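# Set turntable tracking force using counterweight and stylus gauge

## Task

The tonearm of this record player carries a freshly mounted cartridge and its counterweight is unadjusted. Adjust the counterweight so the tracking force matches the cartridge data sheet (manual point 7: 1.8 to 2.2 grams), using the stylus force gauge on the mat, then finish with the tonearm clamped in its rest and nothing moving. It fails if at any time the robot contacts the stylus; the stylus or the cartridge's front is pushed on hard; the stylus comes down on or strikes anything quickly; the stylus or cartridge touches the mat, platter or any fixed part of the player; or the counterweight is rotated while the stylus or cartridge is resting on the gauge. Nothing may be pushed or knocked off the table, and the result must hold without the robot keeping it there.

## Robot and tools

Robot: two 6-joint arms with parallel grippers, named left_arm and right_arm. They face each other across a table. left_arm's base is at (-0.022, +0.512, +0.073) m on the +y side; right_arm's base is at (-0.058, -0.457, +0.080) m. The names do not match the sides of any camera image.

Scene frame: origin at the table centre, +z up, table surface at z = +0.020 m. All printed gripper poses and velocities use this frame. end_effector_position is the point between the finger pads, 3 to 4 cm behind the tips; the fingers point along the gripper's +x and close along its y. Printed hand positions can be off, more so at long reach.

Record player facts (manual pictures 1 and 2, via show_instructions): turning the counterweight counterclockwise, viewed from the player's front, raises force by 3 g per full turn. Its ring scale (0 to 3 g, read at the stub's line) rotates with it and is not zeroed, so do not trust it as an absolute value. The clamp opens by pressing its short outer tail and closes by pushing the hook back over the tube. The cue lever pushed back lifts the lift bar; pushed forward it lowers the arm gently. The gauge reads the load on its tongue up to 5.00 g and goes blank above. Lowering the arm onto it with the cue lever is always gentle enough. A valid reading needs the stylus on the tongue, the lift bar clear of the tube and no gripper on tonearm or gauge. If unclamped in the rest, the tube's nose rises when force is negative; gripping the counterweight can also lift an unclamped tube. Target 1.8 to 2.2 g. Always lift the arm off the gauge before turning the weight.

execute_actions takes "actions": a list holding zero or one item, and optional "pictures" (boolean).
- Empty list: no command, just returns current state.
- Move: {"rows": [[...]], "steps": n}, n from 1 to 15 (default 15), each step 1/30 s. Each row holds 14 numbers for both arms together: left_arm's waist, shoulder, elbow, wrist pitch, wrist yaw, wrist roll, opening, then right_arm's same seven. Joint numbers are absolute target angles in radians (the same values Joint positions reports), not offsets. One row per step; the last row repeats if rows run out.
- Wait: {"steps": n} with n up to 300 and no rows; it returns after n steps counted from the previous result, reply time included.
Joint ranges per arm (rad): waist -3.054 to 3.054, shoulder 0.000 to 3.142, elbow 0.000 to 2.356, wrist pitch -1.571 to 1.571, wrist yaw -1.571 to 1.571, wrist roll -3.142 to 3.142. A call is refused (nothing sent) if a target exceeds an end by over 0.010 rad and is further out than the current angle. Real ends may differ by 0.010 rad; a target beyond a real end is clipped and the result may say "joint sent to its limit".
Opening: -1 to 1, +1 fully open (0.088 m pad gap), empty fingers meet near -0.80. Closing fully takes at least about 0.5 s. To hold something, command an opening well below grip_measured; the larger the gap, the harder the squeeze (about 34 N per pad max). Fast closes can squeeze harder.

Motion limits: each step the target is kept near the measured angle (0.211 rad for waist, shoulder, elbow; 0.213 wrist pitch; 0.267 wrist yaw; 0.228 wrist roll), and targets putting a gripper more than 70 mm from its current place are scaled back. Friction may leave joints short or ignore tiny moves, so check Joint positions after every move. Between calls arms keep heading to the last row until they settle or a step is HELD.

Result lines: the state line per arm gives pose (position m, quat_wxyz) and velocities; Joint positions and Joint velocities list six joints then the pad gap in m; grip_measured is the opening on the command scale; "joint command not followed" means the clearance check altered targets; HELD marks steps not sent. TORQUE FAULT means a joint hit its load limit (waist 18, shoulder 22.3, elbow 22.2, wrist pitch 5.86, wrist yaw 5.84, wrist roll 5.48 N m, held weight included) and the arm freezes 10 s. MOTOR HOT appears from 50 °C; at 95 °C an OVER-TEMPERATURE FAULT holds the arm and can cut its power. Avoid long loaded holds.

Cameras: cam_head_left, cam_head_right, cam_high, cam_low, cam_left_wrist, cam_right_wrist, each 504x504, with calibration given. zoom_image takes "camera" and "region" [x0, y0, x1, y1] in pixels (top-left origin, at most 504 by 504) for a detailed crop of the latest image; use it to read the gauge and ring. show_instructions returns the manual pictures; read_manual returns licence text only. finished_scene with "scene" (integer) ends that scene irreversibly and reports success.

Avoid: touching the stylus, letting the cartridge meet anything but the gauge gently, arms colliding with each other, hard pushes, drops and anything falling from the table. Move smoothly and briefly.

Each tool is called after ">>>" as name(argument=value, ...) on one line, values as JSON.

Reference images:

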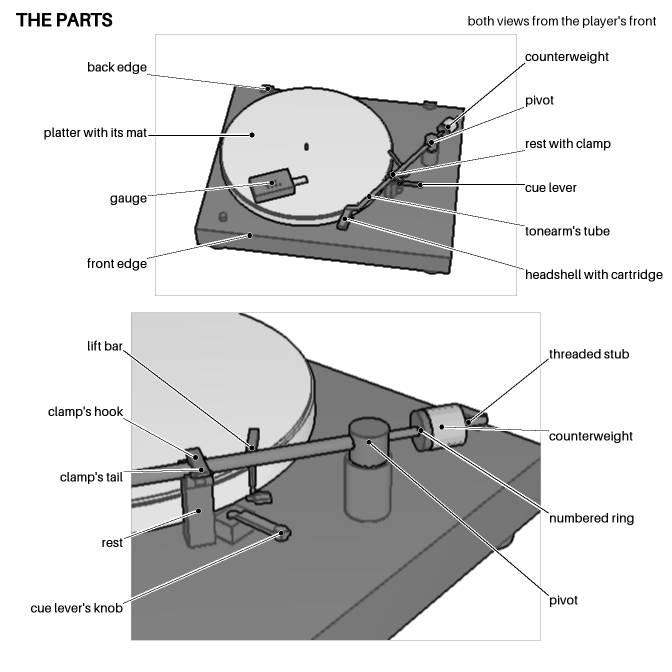

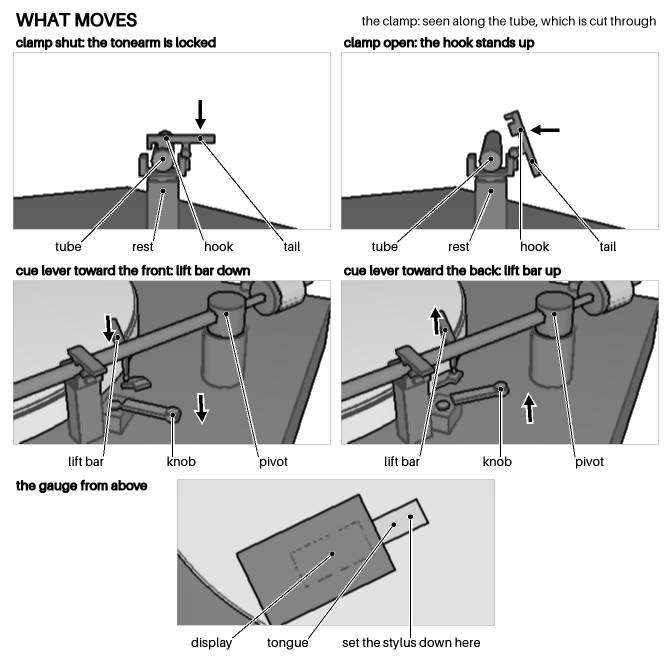

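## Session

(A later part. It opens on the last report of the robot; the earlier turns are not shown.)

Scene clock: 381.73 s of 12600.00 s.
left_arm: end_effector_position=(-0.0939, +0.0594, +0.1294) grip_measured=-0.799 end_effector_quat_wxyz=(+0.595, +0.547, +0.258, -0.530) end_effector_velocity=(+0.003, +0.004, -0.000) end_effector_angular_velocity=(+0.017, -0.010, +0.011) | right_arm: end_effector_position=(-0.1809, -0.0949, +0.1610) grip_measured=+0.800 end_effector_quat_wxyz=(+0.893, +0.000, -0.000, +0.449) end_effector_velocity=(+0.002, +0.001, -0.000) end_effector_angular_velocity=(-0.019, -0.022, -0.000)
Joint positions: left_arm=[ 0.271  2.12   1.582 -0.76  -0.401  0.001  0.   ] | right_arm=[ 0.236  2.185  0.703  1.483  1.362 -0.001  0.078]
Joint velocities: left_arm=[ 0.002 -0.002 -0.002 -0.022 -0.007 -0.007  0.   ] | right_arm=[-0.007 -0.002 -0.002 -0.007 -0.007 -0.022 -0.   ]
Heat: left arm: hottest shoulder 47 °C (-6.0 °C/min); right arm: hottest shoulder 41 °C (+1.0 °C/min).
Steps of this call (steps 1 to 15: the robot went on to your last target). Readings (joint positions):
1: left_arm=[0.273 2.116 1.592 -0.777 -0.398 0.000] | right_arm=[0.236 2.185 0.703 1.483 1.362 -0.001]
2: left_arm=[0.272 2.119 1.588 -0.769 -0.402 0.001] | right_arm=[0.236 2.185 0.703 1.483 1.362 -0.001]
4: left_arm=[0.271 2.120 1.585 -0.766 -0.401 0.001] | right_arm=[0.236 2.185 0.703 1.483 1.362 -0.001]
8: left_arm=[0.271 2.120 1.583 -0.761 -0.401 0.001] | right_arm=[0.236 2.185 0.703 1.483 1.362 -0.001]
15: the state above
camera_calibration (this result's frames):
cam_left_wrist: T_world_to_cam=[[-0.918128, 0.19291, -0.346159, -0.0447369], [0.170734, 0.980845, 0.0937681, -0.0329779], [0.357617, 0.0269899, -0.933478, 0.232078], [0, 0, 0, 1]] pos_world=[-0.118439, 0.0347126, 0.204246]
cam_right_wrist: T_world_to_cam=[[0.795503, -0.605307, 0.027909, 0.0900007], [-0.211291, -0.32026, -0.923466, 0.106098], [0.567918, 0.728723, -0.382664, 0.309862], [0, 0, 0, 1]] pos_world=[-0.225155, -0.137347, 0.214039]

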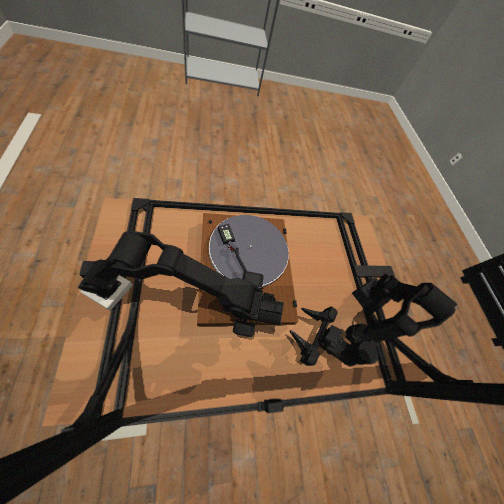

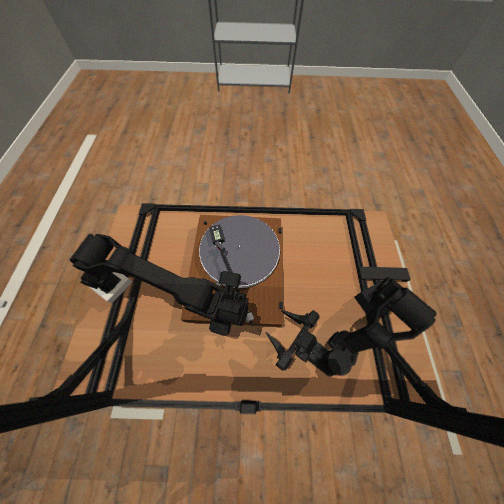

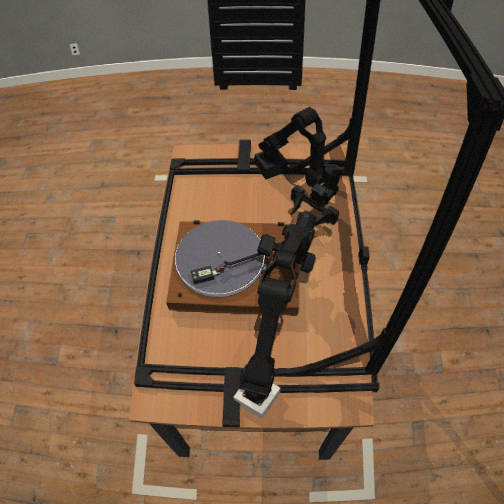

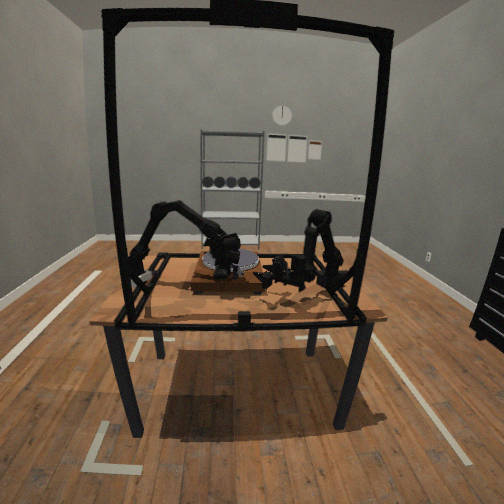

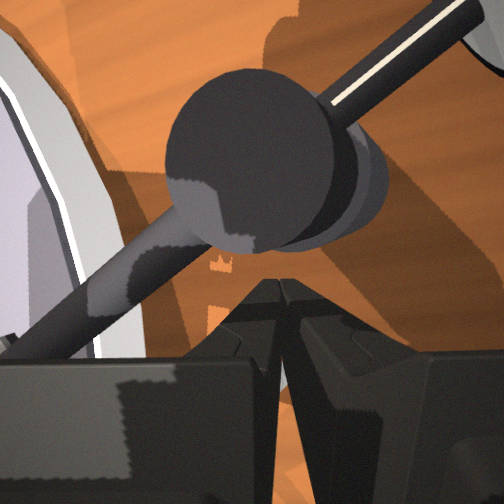

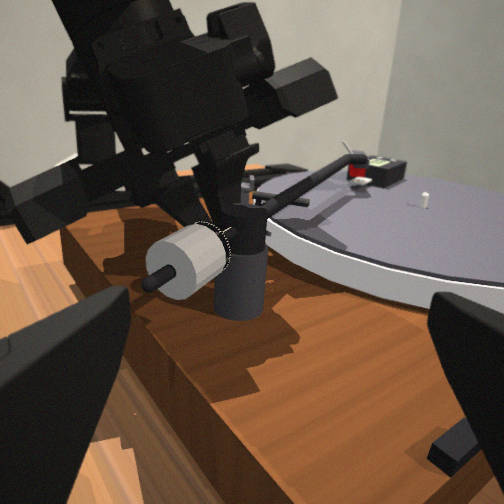

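>>> execute_actions(actions=[{"rows":[[0.269,2.108,1.568,-0.757,-0.4,0,-1,0.237,2.1875,0.703,1.484,1.361,0,0.8],[0.267,2.101,1.557,-0.753,-0.4,0,-1,0.237,2.1875,0.703,1.484,1.361,0,0.8],[0.265,2.094,1.546,-0.75,-0.4,0,-1,0.237,2.1875,0.703,1.484,1.361,0,0.8],[0.263,2.087,1.535,-0.746,-0.4,0,-1,0.237,2.1875,0.703,1.484,1.361,0,0.8],[0.261,2.08,1.524,-0.742,-0.4,0,-1,0.237,2.1875,0.703,1.484,1.361,0,0.8],[0.259,2.073,1.513,-0.739,-0.4,0,-1,0.237,2.1875,0.703,1.484,1.361,0,0.8],[0.257,2.066,1.502,-0.735,-0.4,0,-1,0.237,2.1875,0.703,1.484,1.361,0,0.8],[0.255,2.059,1.492,-0.731,-0.4,0,-1,0.237,2.1875,0.703,1.484,1.361,0,0.8],[0.253,2.052,1.481,-0.728,-0.4,0,-1,0.237,2.1875,0.703,1.484,1.361,0,0.8],[0.251,2.045,1.47,-0.724,-0.4,0,-1,0.237,2.1875,0.703,1.484,1.361,0,0.8],[0.249,2.038,1.46,-0.72,-0.4,0,-1,0.237,2.1875,0.703,1.484,1.361,0,0.8],[0.247,2.031,1.449,-0.716,-0.4,0,-1,0.237,2.1875,0.703,1.484,1.361,0,0.8],[0.245,2.024,1.438,-0.712,-0.4,0,-1,0.237,2.1875,0.703,1.484,1.361,0,0.8],[0.243,2.017,1.428,-0.708,-0.4,0,-1,0.237,2.1875,0.703,1.484,1.361,0,0.8],[0.241,2.011,1.417,-0.704,-0.4,0,-1,0.237,2.1875,0.703,1.484,1.361,0,0.8]],"steps":15}], pictures=false)

>>> execute_actions(actions=[{"steps":60}])

>>> zoom_image(camera="cam_high", region=[180, 250, 250, 295])

>>> zoom_image(camera="cam_right_wrist", region=[240, 130, 420, 230])

Scene clock: 391.93 s of 12600.00 s.
left_arm: end_effector_position=(-0.1052, +0.0813, +0.1303) grip_measured=-0.799 end_effector_quat_wxyz=(+0.585, +0.545, +0.250, -0.546) end_effector_velocity=(-0.015, +0.063, +0.002) end_effector_angular_velocity=(-0.002, +0.014, -0.058) | right_arm: end_effector_position=(-0.1809, -0.0949, +0.1608) grip_measured=+0.800 end_effector_quat_wxyz=(+0.893, -0.000, -0.000, +0.449) end_effector_velocity=(-0.003, +0.003, -0.000) end_effector_angular_velocity=(-0.010, -0.011, +0.034)
Joint positions: left_arm=[ 0.236  2.038  1.46  -0.708 -0.39   0.001  0.   ] | right_arm=[ 0.236  2.185  0.703  1.483  1.362 -0.001  0.078]
Joint velocities: left_arm=[-0.076 -0.217 -0.315  0.095  0.007 -0.022  0.   ] | right_arm=[-0.002 -0.002 -0.002 -0.007 -0.037 -0.007 -0.   ]
Heat: left arm: hottest shoulder 49 °C (-1.0 °C/min); right arm: hottest shoulder 41 °C (+1.0 °C/min).
Steps of this call (steps 1 to 15: the robot went on to your last target; steps 16 to 90: nothing new was sent; then 6.70 s passed at rest; steps 91 to 105: all 15 steps of this action). Readings (joint positions):
91: left_arm=[0.271 2.120 1.581 -0.759 -0.401 0.001] | right_arm=[0.236 2.185 0.703 1.483 1.362 -0.001]
92: left_arm=[0.271 2.120 1.579 -0.757 -0.401 0.001] | right_arm=[0.236 2.185 0.703 1.483 1.362 -0.001]
94: left_arm=[0.270 2.113 1.568 -0.747 -0.400 0.001] | right_arm=[0.236 2.185 0.703 1.483 1.362 -0.001]
98: left_arm=[0.257 2.088 1.532 -0.733 -0.394 0.001] | right_arm=[0.236 2.185 0.703 1.483 1.362 -0.001]
105: the state above

Scene clock: 393.93 s of 12600.00 s.
left_arm: end_effector_position=(-0.1059, +0.0863, +0.1304) grip_measured=-0.799 end_effector_quat_wxyz=(+0.584, +0.546, +0.248, -0.547) end_effector_velocity=(+0.004, +0.004, -0.003) end_effector_angular_velocity=(+0.021, -0.013, +0.011) | right_arm: end_effector_position=(-0.1809, -0.0949, +0.1608) grip_measured=+0.800 end_effector_quat_wxyz=(+0.893, -0.000, -0.000, +0.449) end_effector_velocity=(+0.002, -0.001, -0.000) end_effector_angular_velocity=(-0.001, +0.001, -0.010)
Joint positions: left_arm=[ 0.231  2.02   1.434 -0.7   -0.39   0.001  0.   ] | right_arm=[ 0.236  2.185  0.703  1.483  1.362 -0.001  0.078]
Joint velocities: left_arm=[ 0.002  0.002 -0.002 -0.022 -0.007 -0.007  0.   ] | right_arm=[-0.002 -0.002 -0.002 -0.007  0.007  0.007 -0.   ]
Heat: left arm: hottest shoulder 49 °C (+0.0 °C/min); right arm: hottest shoulder 41 °C (+1.0 °C/min).
Steps of this call (steps 1 to 30: the robot went on to your last target; steps 31 to 60: nothing new was sent). Readings (joint positions):
1: left_arm=[0.234 2.031 1.451 -0.706 -0.390 0.001] | right_arm=[0.236 2.185 0.703 1.483 1.362 -0.001]
2: left_arm=[0.232 2.027 1.445 -0.705 -0.390 0.001] | right_arm=[0.236 2.185 0.703 1.483 1.362 -0.001]
4: left_arm=[0.231 2.023 1.439 -0.703 -0.390 0.001] | right_arm=[0.236 2.185 0.703 1.483 1.362 -0.001]
8: left_arm=[0.231 2.021 1.435 -0.700 -0.390 0.001] | right_arm=[0.236 2.185 0.703 1.483 1.362 -0.001]
60: the state above
All arms were judged still, so your last target was given up. Only a new action makes them travel on or press farther. Fingers that are still opening or closing keep moving.
camera_calibration (this result's frames):
cam_left_wrist: T_world_to_cam=[[-0.913422, 0.230196, -0.335664, -0.0646659], [0.214674, 0.973136, 0.083191, -0.0507122], [0.345797, 0.0039301, -0.938301, 0.237999], [0, 0, 0, 1]] pos_world=[-0.13048, 0.0633003, 0.205828]
cam_right_wrist: T_world_to_cam=[[0.795496, -0.605299, 0.0282829, 0.089935], [-0.211058, -0.320524, -0.923428, 0.105991], [0.568015, 0.728614, -0.382729, 0.309833], [0, 0, 0, 1]] pos_world=[-0.225162, -0.137338, 0.213914]

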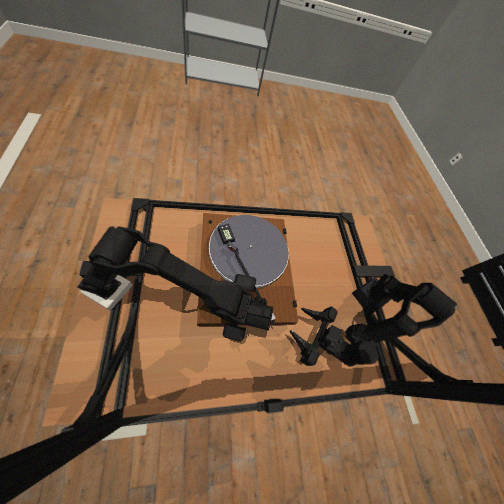

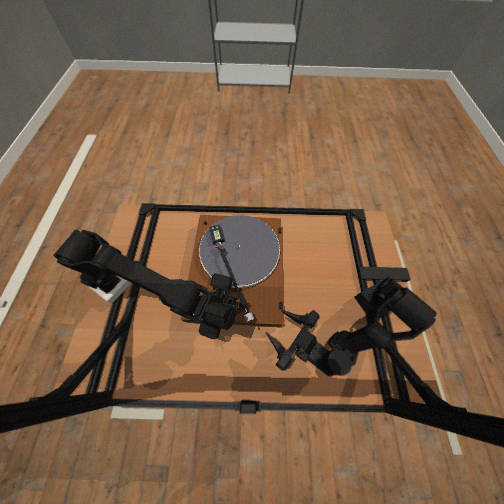

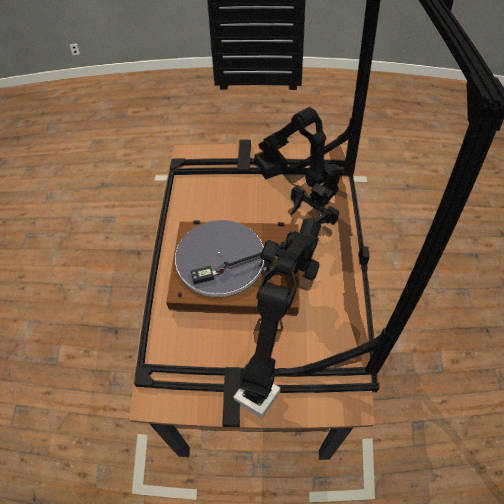

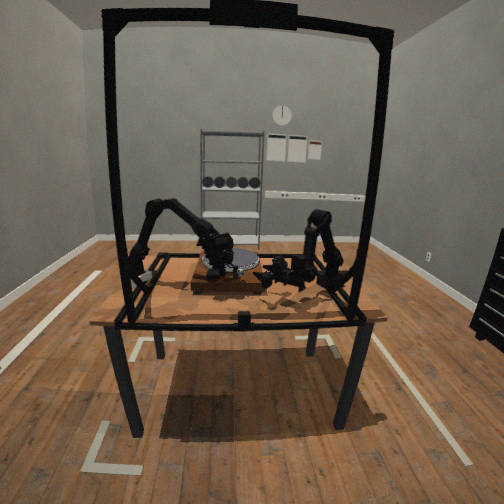

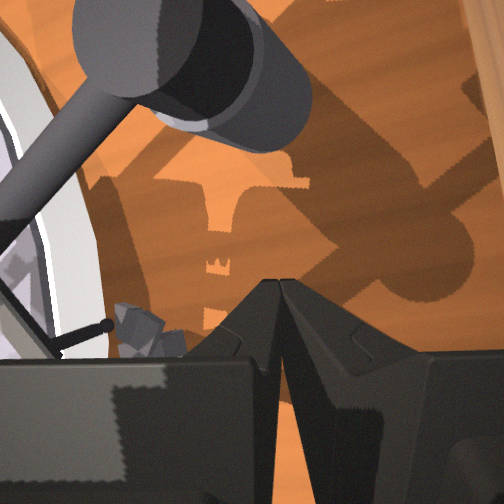

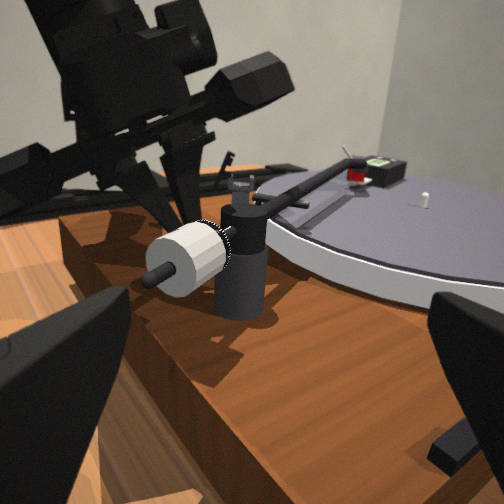

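Region (180, 250, 250, 295) of cam_high's 504x504 image, scaled by 7.200, with more detail than that image has; it fills the top 324 rows of this view, and the rest is white.

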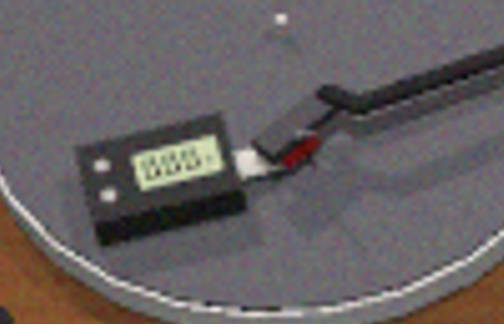

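Region (240, 130, 420, 230) of cam_right_wrist's 504x504 image, scaled by 2.800, with more detail than that image has.

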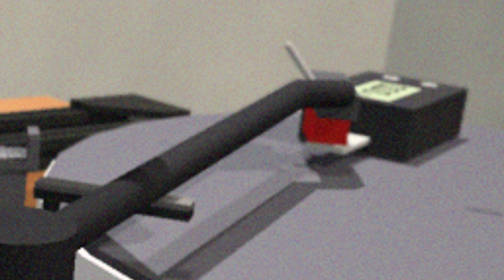

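>>> execute_actions(actions=[{"steps":30}])

>>> zoom_image(camera="cam_high", region=[180, 250, 250, 295])

>>> zoom_image(camera="cam_right_wrist", region=[240, 130, 420, 230])

Scene clock: 398.73 s of 12600.00 s.
left_arm: end_effector_position=(-0.1058, +0.0865, +0.1305) grip_measured=-0.799 end_effector_quat_wxyz=(+0.584, +0.546, +0.248, -0.547) end_effector_velocity=(+0.001, +0.003, -0.001) end_effector_angular_velocity=(+0.011, -0.013, -0.007) | right_arm: end_effector_position=(-0.1809, -0.0949, +0.1608) grip_measured=+0.800 end_effector_quat_wxyz=(+0.893, -0.000, -0.000, +0.449) end_effector_velocity=(-0.001, -0.000, -0.002) end_effector_angular_velocity=(-0.014, -0.014, +0.010)
Joint positions: left_arm=[ 0.231  2.019  1.433 -0.7   -0.39   0.001  0.   ] | right_arm=[ 0.236  2.185  0.703  1.483  1.362 -0.001  0.078]
Joint velocities: left_arm=[-0.002 -0.002 -0.007 -0.007 -0.007  0.007  0.   ] | right_arm=[ 0.002  0.002 -0.002 -0.007 -0.007 -0.007 -0.   ]
Heat: left arm: hottest shoulder 50 °C (+2.0 °C/min); right arm: hottest shoulder 41 °C (+1.0 °C/min). Fold the left arm in close to its base before you think long.
MOTOR HOT: a motor of the left arm reached 50 °C. Now the hottest motor of the left arm, joint 2 (shoulder), reports 50 °C. The temperature limit of the motors' drives, at which the controller stops that arm, is 95 °C. To cool a motor, set the load down, stop pushing, or move to a pose that needs little force.
Steps of this call (steps 1 to 144: nothing new was sent). Readings (joint positions):
1: left_arm=[0.231 2.020 1.434 -0.700 -0.390 0.001] | right_arm=[0.236 2.185 0.703 1.483 1.362 -0.001]
2: left_arm=[0.231 2.020 1.434 -0.700 -0.390 0.001] | right_arm=[0.236 2.185 0.703 1.483 1.362 -0.001]
4: left_arm=[0.231 2.020 1.434 -0.700 -0.390 0.001] | right_arm=[0.236 2.185 0.703 1.483 1.362 -0.001]
8: left_arm=[0.231 2.020 1.434 -0.700 -0.390 0.001] | right_arm=[0.236 2.185 0.703 1.483 1.362 -0.001]
144: the state above
camera_calibration (this result's frames):
cam_left_wrist: T_world_to_cam=[[-0.913422, 0.230196, -0.335664, -0.0646231], [0.214674, 0.973136, 0.083191, -0.0508992], [0.345797, 0.0039301, -0.938301, 0.23806], [0, 0, 0, 1]] pos_world=[-0.130422, 0.0634722, 0.205915]
cam_right_wrist: T_world_to_cam=[[0.795496, -0.605299, 0.0282829, 0.089935], [-0.211058, -0.320524, -0.923428, 0.105991], [0.568015, 0.728614, -0.382729, 0.309833], [0, 0, 0, 1]] pos_world=[-0.225162, -0.137338, 0.213914]

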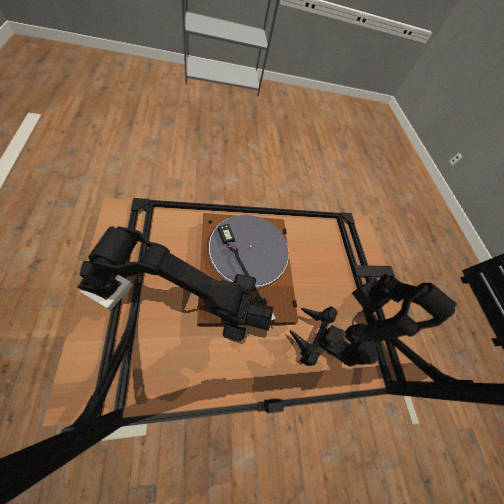

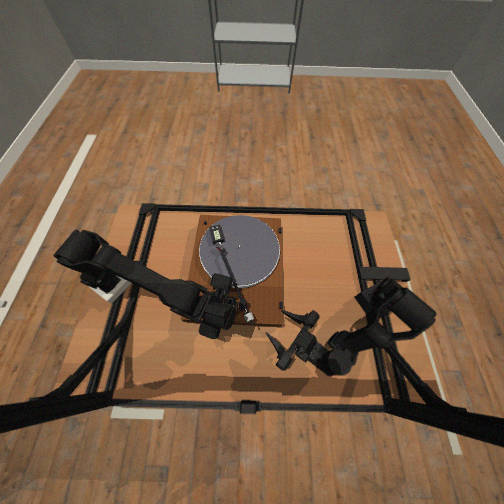

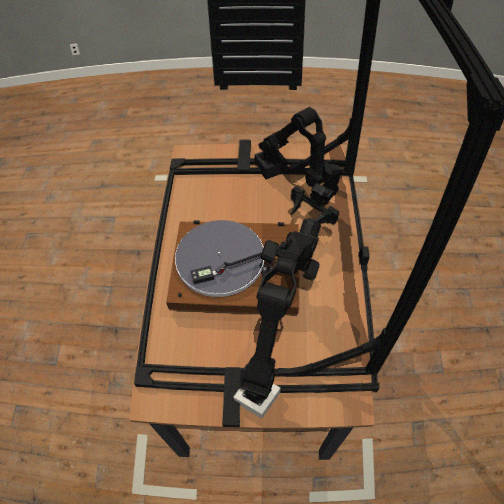

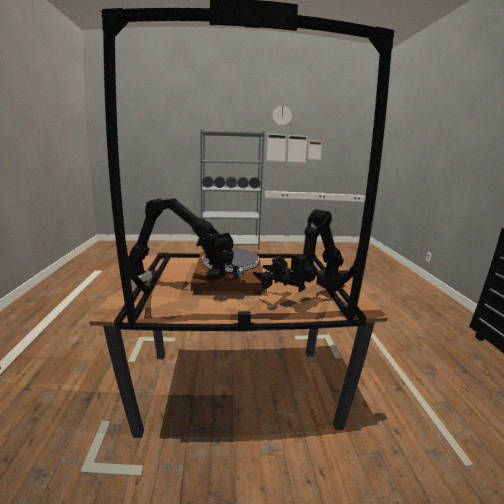

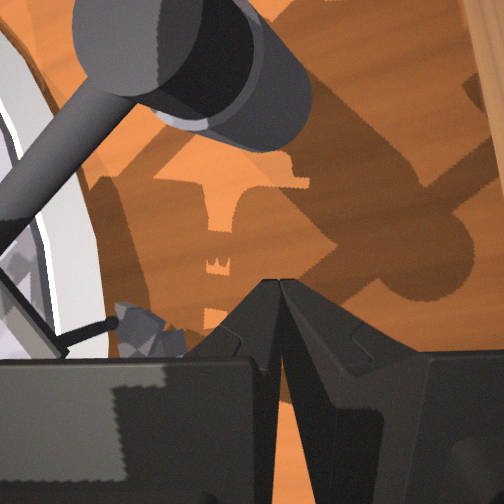

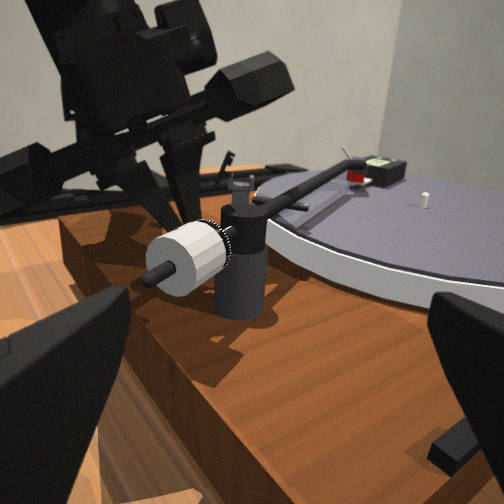

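Region (180, 250, 250, 295) of cam_high's 504x504 image, scaled by 7.200, with more detail than that image has; it fills the top 324 rows of this view, and the rest is white.

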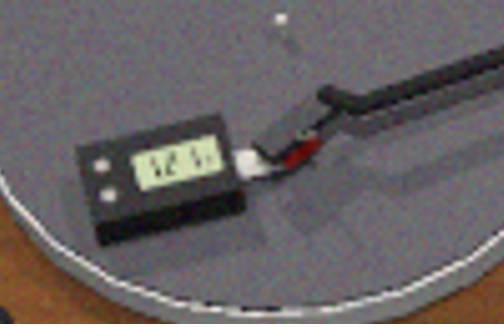

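Region (240, 130, 420, 230) of cam_right_wrist's 504x504 image, scaled by 2.800, with more detail than that image has.

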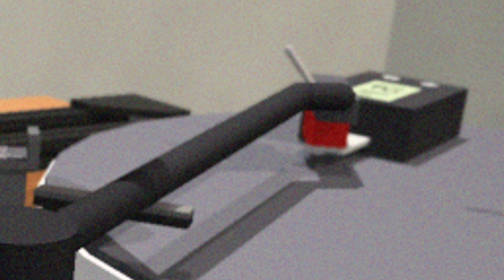

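>>> execute_actions(actions=[{"rows":[[0.229,2.015,1.45,-0.715,-0.4,0,-1,0.237,2.1875,0.703,1.484,1.361,0,0.8],[0.229,2.01,1.465,-0.735,-0.4,0,-1,0.237,2.1875,0.703,1.484,1.361,0,0.8],[0.229,2.0,1.48,-0.755,-0.4,0,-1,0.237,2.1875,0.703,1.484,1.361,0,0.8],[0.229,1.99,1.495,-0.78,-0.4,0,-1,0.237,2.1875,0.703,1.484,1.361,0,0.8],[0.229,1.98,1.51,-0.81,-0.4,0,-1,0.237,2.1875,0.703,1.484,1.361,0,0.8],[0.225,1.96,1.50,-0.82,-0.4,0,-1,0.237,2.1875,0.703,1.484,1.361,0,0.8],[0.22,1.94,1.48,-0.82,-0.4,0,-1,0.237,2.1875,0.703,1.484,1.361,0,0.8],[0.215,1.92,1.455,-0.818,-0.4,0,-1,0.237,2.1875,0.703,1.484,1.361,0,0.8],[0.21,1.90,1.43,-0.815,-0.4,0,-1,0.237,2.1875,0.703,1.484,1.361,0,0.8],[0.205,1.88,1.40,-0.81,-0.4,0,-1,0.237,2.1875,0.703,1.484,1.361,0,0.8],[0.201,1.855,1.362,-0.804,-0.4,0,-1,0.237,2.1875,0.703,1.484,1.361,0,0.8]],"steps":15}], pictures=false)

>>> execute_actions(actions=[{"steps":20}])

>>> zoom_image(camera="cam_high", region=[185, 260, 225, 285])

>>> zoom_image(camera="cam_head_left", region=[212, 220, 242, 250])

Scene clock: 407.90 s of 12600.00 s.
left_arm: end_effector_position=(-0.1060, +0.1161, +0.1718) grip_measured=-0.799 end_effector_quat_wxyz=(+0.579, +0.550, +0.238, -0.553) end_effector_velocity=(-0.003, +0.044, -0.030) end_effector_angular_velocity=(+0.095, -0.036, -0.025) | right_arm: end_effector_position=(-0.1809, -0.0949, +0.1607) grip_measured=+0.800 end_effector_quat_wxyz=(+0.893, -0.000, -0.000, +0.449) end_effector_velocity=(+0.002, +0.001, +0.001) end_effector_angular_velocity=(-0.006, -0.007, +0.000)
Joint positions: left_arm=[ 0.204  1.867  1.389 -0.806 -0.399  0.001  0.   ] | right_arm=[ 0.236  2.186  0.703  1.483  1.362 -0.001  0.078]
Joint velocities: left_arm=[-0.046 -0.056 -0.173  0.007 -0.007 -0.022  0.   ] | right_arm=[-0.007 -0.007 -0.002 -0.007 -0.007 -0.007  0.   ]
Heat: left arm: hottest shoulder 52 °C (+6.0 °C/min); right arm: hottest shoulder 41 °C (+1.0 °C/min). Fold the left arm in close to its base before you think long.
MOTOR HOT: still on. Now the hottest motor of the left arm, joint 2 (shoulder), reports 52 °C; a drive's own limit is 95 °C.
Steps of this call (steps 1 to 90: nothing new was sent; then 5.67 s passed at rest; steps 91 to 105: all 15 steps of this action). Readings (joint positions):
91: left_arm=[0.230 2.019 1.433 -0.701 -0.391 0.001] | right_arm=[0.236 2.186 0.703 1.483 1.362 -0.001]
92: left_arm=[0.229 2.019 1.437 -0.709 -0.392 0.001] | right_arm=[0.236 2.186 0.703 1.483 1.362 -0.001]
94: left_arm=[0.228 2.018 1.453 -0.741 -0.395 0.001] | right_arm=[0.236 2.186 0.703 1.483 1.362 -0.001]
98: left_arm=[0.227 1.980 1.472 -0.798 -0.398 0.001] | right_arm=[0.236 2.186 0.703 1.483 1.362 -0.001]
105: the state above

Scene clock: 408.57 s of 12600.00 s.
left_arm: end_effector_position=(-0.1048, +0.1203, +0.1671) grip_measured=-0.799 end_effector_quat_wxyz=(+0.575, +0.556, +0.240, -0.550) end_effector_velocity=(+0.002, +0.005, -0.002) end_effector_angular_velocity=(+0.021, -0.013, +0.006) | right_arm: end_effector_position=(-0.1809, -0.0949, +0.1607) grip_measured=+0.800 end_effector_quat_wxyz=(+0.893, -0.000, -0.000, +0.449) end_effector_velocity=(+0.002, -0.001, +0.001) end_effector_angular_velocity=(-0.006, -0.007, -0.010)
Joint positions: left_arm=[ 0.203  1.866  1.371 -0.806 -0.399  0.001  0.   ] | right_arm=[ 0.236  2.186  0.703  1.483  1.362 -0.001  0.078]
Joint velocities: left_arm=[-0.002  0.002 -0.002 -0.022 -0.007 -0.007  0.   ] | right_arm=[-0.002 -0.007 -0.002 -0.007  0.007 -0.007 -0.   ]
Heat: left arm: hottest shoulder 52 °C (+6.1 °C/min); right arm: hottest shoulder 41 °C (+1.0 °C/min). Fold the left arm in close to its base before you think long.
MOTOR HOT: still on. Now the hottest motor of the left arm, joint 2 (shoulder), reports 52 °C; a drive's own limit is 95 °C.
Steps of this call (steps 1 to 20: the robot went on to your last target). Readings (joint positions):
1: left_arm=[0.203 1.866 1.384 -0.806 -0.399 0.001] | right_arm=[0.236 2.186 0.703 1.483 1.362 -0.001]
2: left_arm=[0.203 1.866 1.379 -0.806 -0.399 0.001] | right_arm=[0.236 2.186 0.703 1.483 1.362 -0.001]
4: left_arm=[0.203 1.866 1.373 -0.806 -0.399 0.001] | right_arm=[0.236 2.186 0.703 1.483 1.362 -0.001]
8: left_arm=[0.203 1.866 1.371 -0.806 -0.399 0.001] | right_arm=[0.236 2.186 0.703 1.483 1.362 -0.001]
20: the state above
camera_calibration (this result's frames):
cam_left_wrist: T_world_to_cam=[[-0.902919, 0.256873, -0.344606, -0.0597909], [0.238213, 0.966433, 0.0962373, -0.0860066], [0.357759, 0.004805, -0.933802, 0.27226], [0, 0, 0, 1]] pos_world=[-0.130902, 0.0971702, 0.241909]
cam_right_wrist: T_world_to_cam=[[0.795489, -0.605291, 0.0286568, 0.0898693], [-0.210825, -0.320789, -0.923389, 0.105884], [0.568111, 0.728504, -0.382794, 0.309803], [0, 0, 0, 1]] pos_world=[-0.22517, -0.13733, 0.213788]

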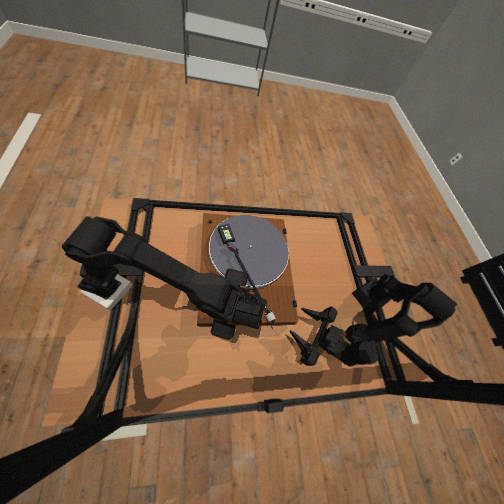

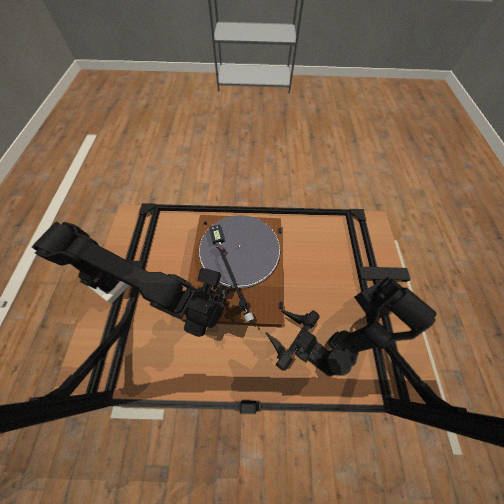

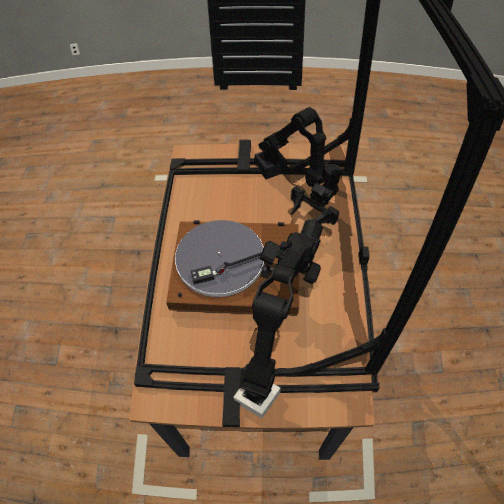

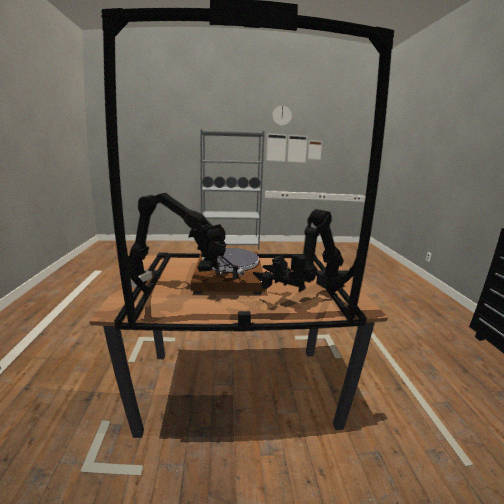

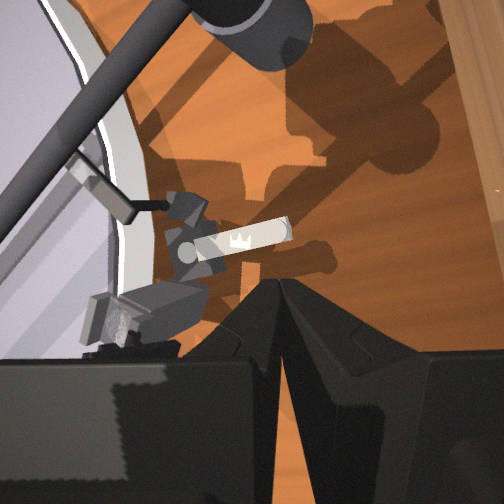

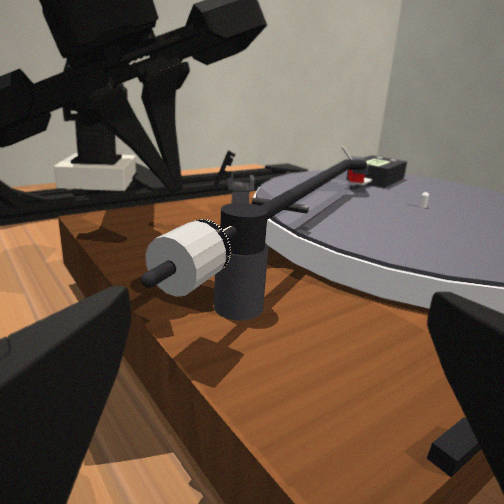

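Region (185, 260, 225, 285) of cam_high's 504x504 image, scaled by 12.600, with more detail than that image has; it fills the top 315 rows of this view, and the rest is white.

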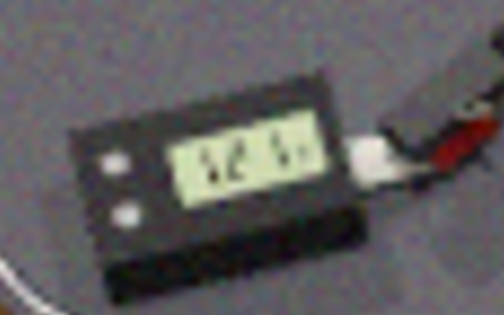

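Region (212, 220, 242, 250) of cam_head_left's 504x504 image, scaled by 16.800, with more detail than that image has.

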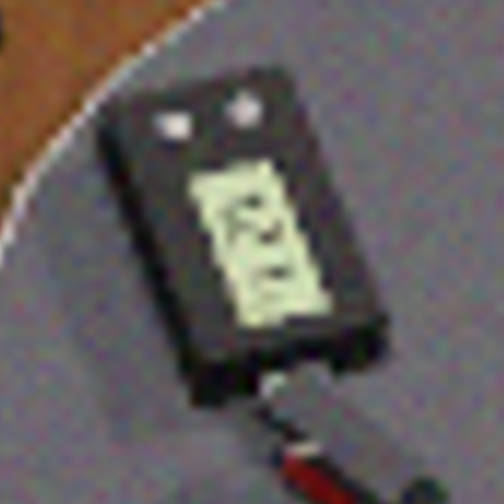

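>>> execute_actions(actions=[{"rows":[[0.205,1.87,1.35,-0.79,-0.4,0,-1,0.237,2.1875,0.703,1.484,1.361,0,0.8],[0.208,1.876,1.34,-0.775,-0.4,0,-1,0.237,2.1875,0.703,1.484,1.361,0,0.8],[0.211,1.882,1.33,-0.76,-0.4,0,-1,0.237,2.1875,0.703,1.484,1.361,0,0.8],[0.214,1.888,1.32,-0.745,-0.4,0,-1,0.237,2.1875,0.703,1.484,1.361,0,0.8],[0.217,1.894,1.31,-0.73,-0.4,0,-1,0.237,2.1875,0.703,1.484,1.361,0,0.8],[0.22,1.90,1.30,-0.715,-0.4,0,-1,0.237,2.1875,0.703,1.484,1.361,0,0.8],[0.222,1.906,1.29,-0.70,-0.4,0,-1,0.237,2.1875,0.703,1.484,1.361,0,0.8],[0.224,1.912,1.28,-0.685,-0.4,0,-1,0.237,2.1875,0.703,1.484,1.361,0,0.8],[0.226,1.916,1.272,-0.672,-0.4,0,-1,0.237,2.1875,0.703,1.484,1.361,0,0.8],[0.226,1.92,1.266,-0.662,-0.4,0,-1,0.237,2.1875,0.703,1.484,1.361,0,0.8]],"steps":15}], pictures=false)

>>> execute_actions(actions=[{"rows":[[0.228,1.925,1.29,-0.665,-0.4,0,-1,0.237,2.1875,0.703,1.484,1.361,0,0.8],[0.23,1.932,1.30,-0.668,-0.4,0,-1,0.237,2.1875,0.703,1.484,1.361,0,0.8],[0.232,1.939,1.31,-0.671,-0.4,0,-1,0.237,2.1875,0.703,1.484,1.361,0,0.8],[0.234,1.946,1.32,-0.674,-0.4,0,-1,0.237,2.1875,0.703,1.484,1.361,0,0.8],[0.236,1.953,1.33,-0.677,-0.4,0,-1,0.237,2.1875,0.703,1.484,1.361,0,0.8],[0.238,1.96,1.34,-0.68,-0.4,0,-1,0.237,2.1875,0.703,1.484,1.361,0,0.8],[0.24,1.967,1.35,-0.683,-0.4,0,-1,0.237,2.1875,0.703,1.484,1.361,0,0.8],[0.242,1.974,1.36,-0.686,-0.4,0,-1,0.237,2.1875,0.703,1.484,1.361,0,0.8],[0.245,1.98,1.37,-0.689,-0.4,0,-1,0.237,2.1875,0.703,1.484,1.361,0,0.8],[0.248,1.987,1.38,-0.691,-0.4,0,-1,0.237,2.1875,0.703,1.484,1.361,0,0.8],[0.252,1.994,1.39,-0.694,-0.4,0,-1,0.237,2.1875,0.703,1.484,1.361,0,0.8],[0.256,2.001,1.40,-0.696,-0.4,0,-1,0.237,2.1875,0.703,1.484,1.361,0,0.8],[0.26,2.008,1.41,-0.699,-0.4,0,-1,0.237,2.1875,0.703,1.484,1.361,0,0.8],[0.264,2.015,1.419,-0.702,-0.4,0,-1,0.237,2.1875,0.703,1.484,1.361,0,0.8],[0.267,2.021,1.428,-0.704,-0.4,0,-1,0.237,2.1875,0.703,1.484,1.361,0,0.8]],"steps":15}], pictures=false)

>>> execute_actions(actions=[{"steps":20}])

Scene clock: 424.43 s of 12600.00 s.
left_arm: end_effector_position=(-0.0961, +0.1202, +0.1271) grip_measured=-0.799 end_effector_quat_wxyz=(+0.578, +0.557, +0.248, -0.542) end_effector_velocity=(-0.002, -0.006, -0.003) end_effector_angular_velocity=(-0.039, +0.004, -0.007) | right_arm: end_effector_position=(-0.1809, -0.0949, +0.1607) grip_measured=+0.800 end_effector_quat_wxyz=(+0.893, -0.000, -0.000, +0.449) end_effector_velocity=(+0.002, -0.001, +0.001) end_effector_angular_velocity=(-0.006, -0.007, -0.010)
Joint positions: left_arm=[ 0.223  1.916  1.274 -0.67  -0.399  0.001  0.   ] | right_arm=[ 0.236  2.186  0.703  1.483  1.362 -0.001  0.078]
Joint velocities: left_arm=[-0.002  0.002 -0.022  0.066 -0.007  0.007  0.   ] | right_arm=[-0.002 -0.007 -0.002 -0.007  0.007 -0.007 -0.   ]
Heat: left arm: hottest shoulder 53 °C (+9.1 °C/min); right arm: hottest shoulder 41 °C (+1.0 °C/min). Fold the left arm in close to its base before you think long.
MOTOR HOT: still on. Now the hottest motor of the left arm, joint 2 (shoulder), reports 53 °C; a drive's own limit is 95 °C.
Steps of this call (steps 1 to 15: the robot went on to your last target; steps 16 to 90: nothing new was sent; then 12.37 s passed at rest; steps 91 to 105: all 15 steps of this action). Readings (joint positions):
91: left_arm=[0.203 1.865 1.369 -0.802 -0.399 0.001] | right_arm=[0.236 2.186 0.703 1.483 1.362 -0.001]
92: left_arm=[0.203 1.865 1.365 -0.795 -0.399 0.001] | right_arm=[0.236 2.186 0.703 1.483 1.362 -0.001]
94: left_arm=[0.204 1.867 1.352 -0.774 -0.399 0.001] | right_arm=[0.236 2.186 0.703 1.483 1.362 -0.001]
98: left_arm=[0.214 1.885 1.316 -0.720 -0.399 0.001] | right_arm=[0.236 2.186 0.703 1.483 1.362 -0.001]
105: the state above

Scene clock: 424.93 s of 12600.00 s.
left_arm: end_effector_position=(-0.0943, +0.0948, +0.1287) grip_measured=-0.799 end_effector_quat_wxyz=(+0.586, +0.550, +0.254, -0.537) end_effector_velocity=(+0.022, -0.067, -0.000) end_effector_angular_velocity=(-0.040, +0.037, +0.106) | right_arm: end_effector_position=(-0.1809, -0.0949, +0.1607) grip_measured=+0.800 end_effector_quat_wxyz=(+0.893, -0.000, -0.000, +0.449) end_effector_velocity=(+0.000, +0.001, -0.000) end_effector_angular_velocity=(-0.008, -0.005, +0.005)
Joint positions: left_arm=[ 0.249  1.995  1.392 -0.699 -0.396  0.001  0.   ] | right_arm=[ 0.236  2.186  0.703  1.483  1.362 -0.001  0.078]
Joint velocities: left_arm=[ 0.105  0.193  0.276 -0.037  0.022 -0.007  0.   ] | right_arm=[-0.002 -0.007 -0.002 -0.022 -0.007  0.007 -0.   ]
Heat: left arm: hottest shoulder 53 °C (+9.1 °C/min); right arm: hottest shoulder 41 °C (+1.0 °C/min). Fold the left arm in close to its base before you think long.
MOTOR HOT: still on. Now the hottest motor of the left arm, joint 2 (shoulder), reports 53 °C; a drive's own limit is 95 °C.
Steps of this call (steps 1 to 15: all 15 steps of this action). Readings (joint positions):
1: left_arm=[0.223 1.916 1.274 -0.669 -0.399 0.001] | right_arm=[0.236 2.186 0.703 1.483 1.362 -0.001]
2: left_arm=[0.224 1.916 1.276 -0.668 -0.399 0.001] | right_arm=[0.236 2.186 0.703 1.483 1.362 -0.001]
4: left_arm=[0.226 1.923 1.288 -0.668 -0.399 0.001] | right_arm=[0.236 2.186 0.703 1.483 1.362 -0.001]
8: left_arm=[0.232 1.948 1.324 -0.680 -0.398 0.001] | right_arm=[0.236 2.186 0.703 1.483 1.362 -0.001]
15: the state above

Scene clock: 425.60 s of 12600.00 s.
left_arm: end_effector_position=(-0.0911, +0.0898, +0.1286) grip_measured=-0.799 end_effector_quat_wxyz=(+0.589, +0.548, +0.258, -0.535) end_effector_velocity=(+0.005, +0.001, +0.003) end_effector_angular_velocity=(-0.006, -0.018, +0.015) | right_arm: end_effector_position=(-0.1809, -0.0949, +0.1607) grip_measured=+0.800 end_effector_quat_wxyz=(+0.893, -0.000, -0.000, +0.449) end_effector_velocity=(+0.000, +0.001, -0.000) end_effector_angular_velocity=(-0.010, -0.011, +0.005)
Joint positions: left_arm=[ 0.26   2.01   1.414 -0.705 -0.395  0.001  0.   ] | right_arm=[ 0.236  2.186  0.703  1.483  1.362 -0.001  0.078]
Joint velocities: left_arm=[ 0.002 -0.007 -0.002 -0.007 -0.022 -0.007  0.   ] | right_arm=[-0.002 -0.002 -0.002 -0.007 -0.007 -0.007 -0.   ]
Heat: left arm: hottest shoulder 53 °C (+9.1 °C/min); right arm: hottest shoulder 41 °C (+1.0 °C/min). Fold the left arm in close to its base before you think long.
MOTOR HOT: still on. Now the hottest motor of the left arm, joint 2 (shoulder), reports 53 °C; a drive's own limit is 95 °C.
Steps of this call (steps 1 to 20: the robot went on to your last target). Readings (joint positions):
1: left_arm=[0.252 2.001 1.400 -0.699 -0.396 0.001] | right_arm=[0.236 2.186 0.703 1.483 1.362 -0.001]
2: left_arm=[0.256 2.005 1.405 -0.699 -0.396 0.001] | right_arm=[0.236 2.186 0.703 1.483 1.362 -0.001]
4: left_arm=[0.260 2.009 1.411 -0.701 -0.395 0.001] | right_arm=[0.236 2.186 0.703 1.483 1.362 -0.001]
8: left_arm=[0.260 2.010 1.414 -0.704 -0.395 0.001] | right_arm=[0.236 2.186 0.703 1.483 1.362 -0.001]
20: the state above
camera_calibration (this result's frames):
cam_left_wrist: T_world_to_cam=[[-0.917286, 0.206627, -0.340429, -0.0502601], [0.18419, 0.978058, 0.0973445, -0.062144], [0.353073, 0.0265893, -0.935218, 0.229361], [0, 0, 0, 1]] pos_world=[-0.115638, 0.065067, 0.203442]
cam_right_wrist: T_world_to_cam=[[0.795489, -0.605291, 0.0286568, 0.0898693], [-0.210825, -0.320789, -0.923389, 0.105884], [0.568111, 0.728504, -0.382794, 0.309803], [0, 0, 0, 1]] pos_world=[-0.22517, -0.13733, 0.213788]

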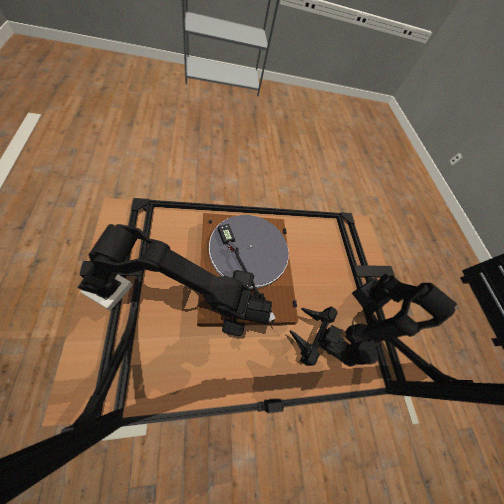

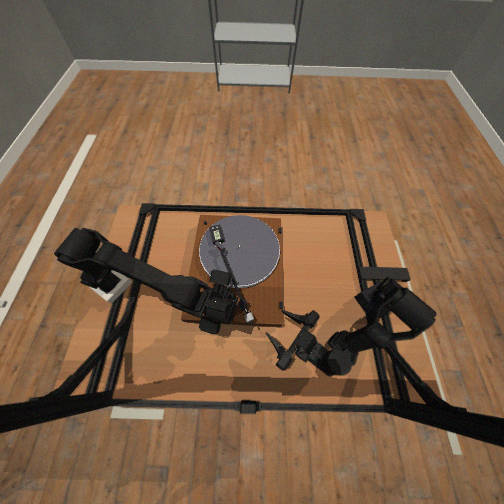

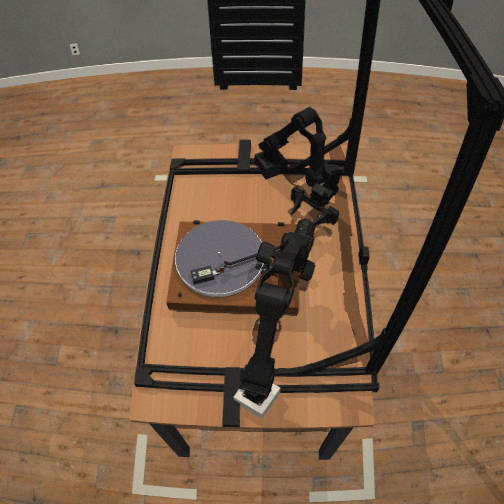

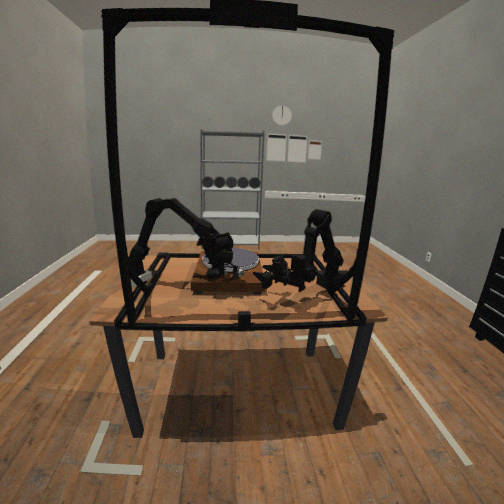

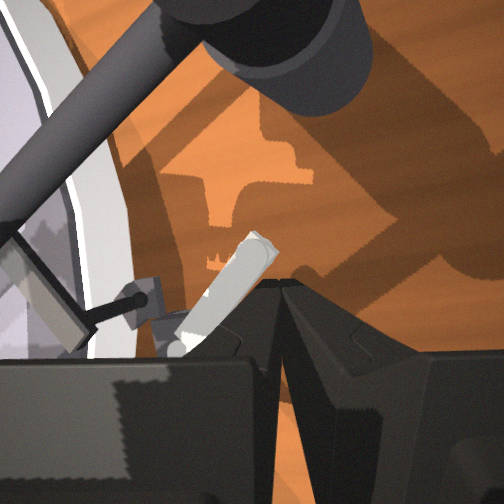

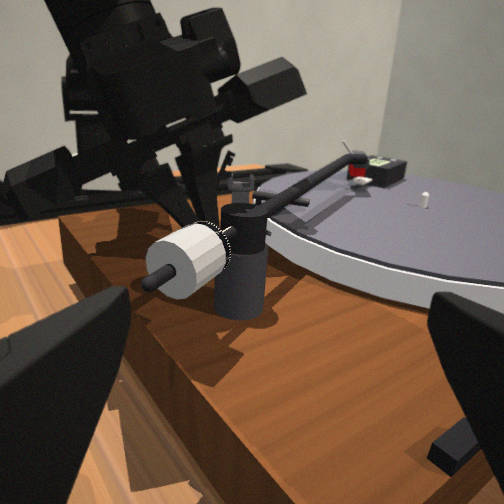

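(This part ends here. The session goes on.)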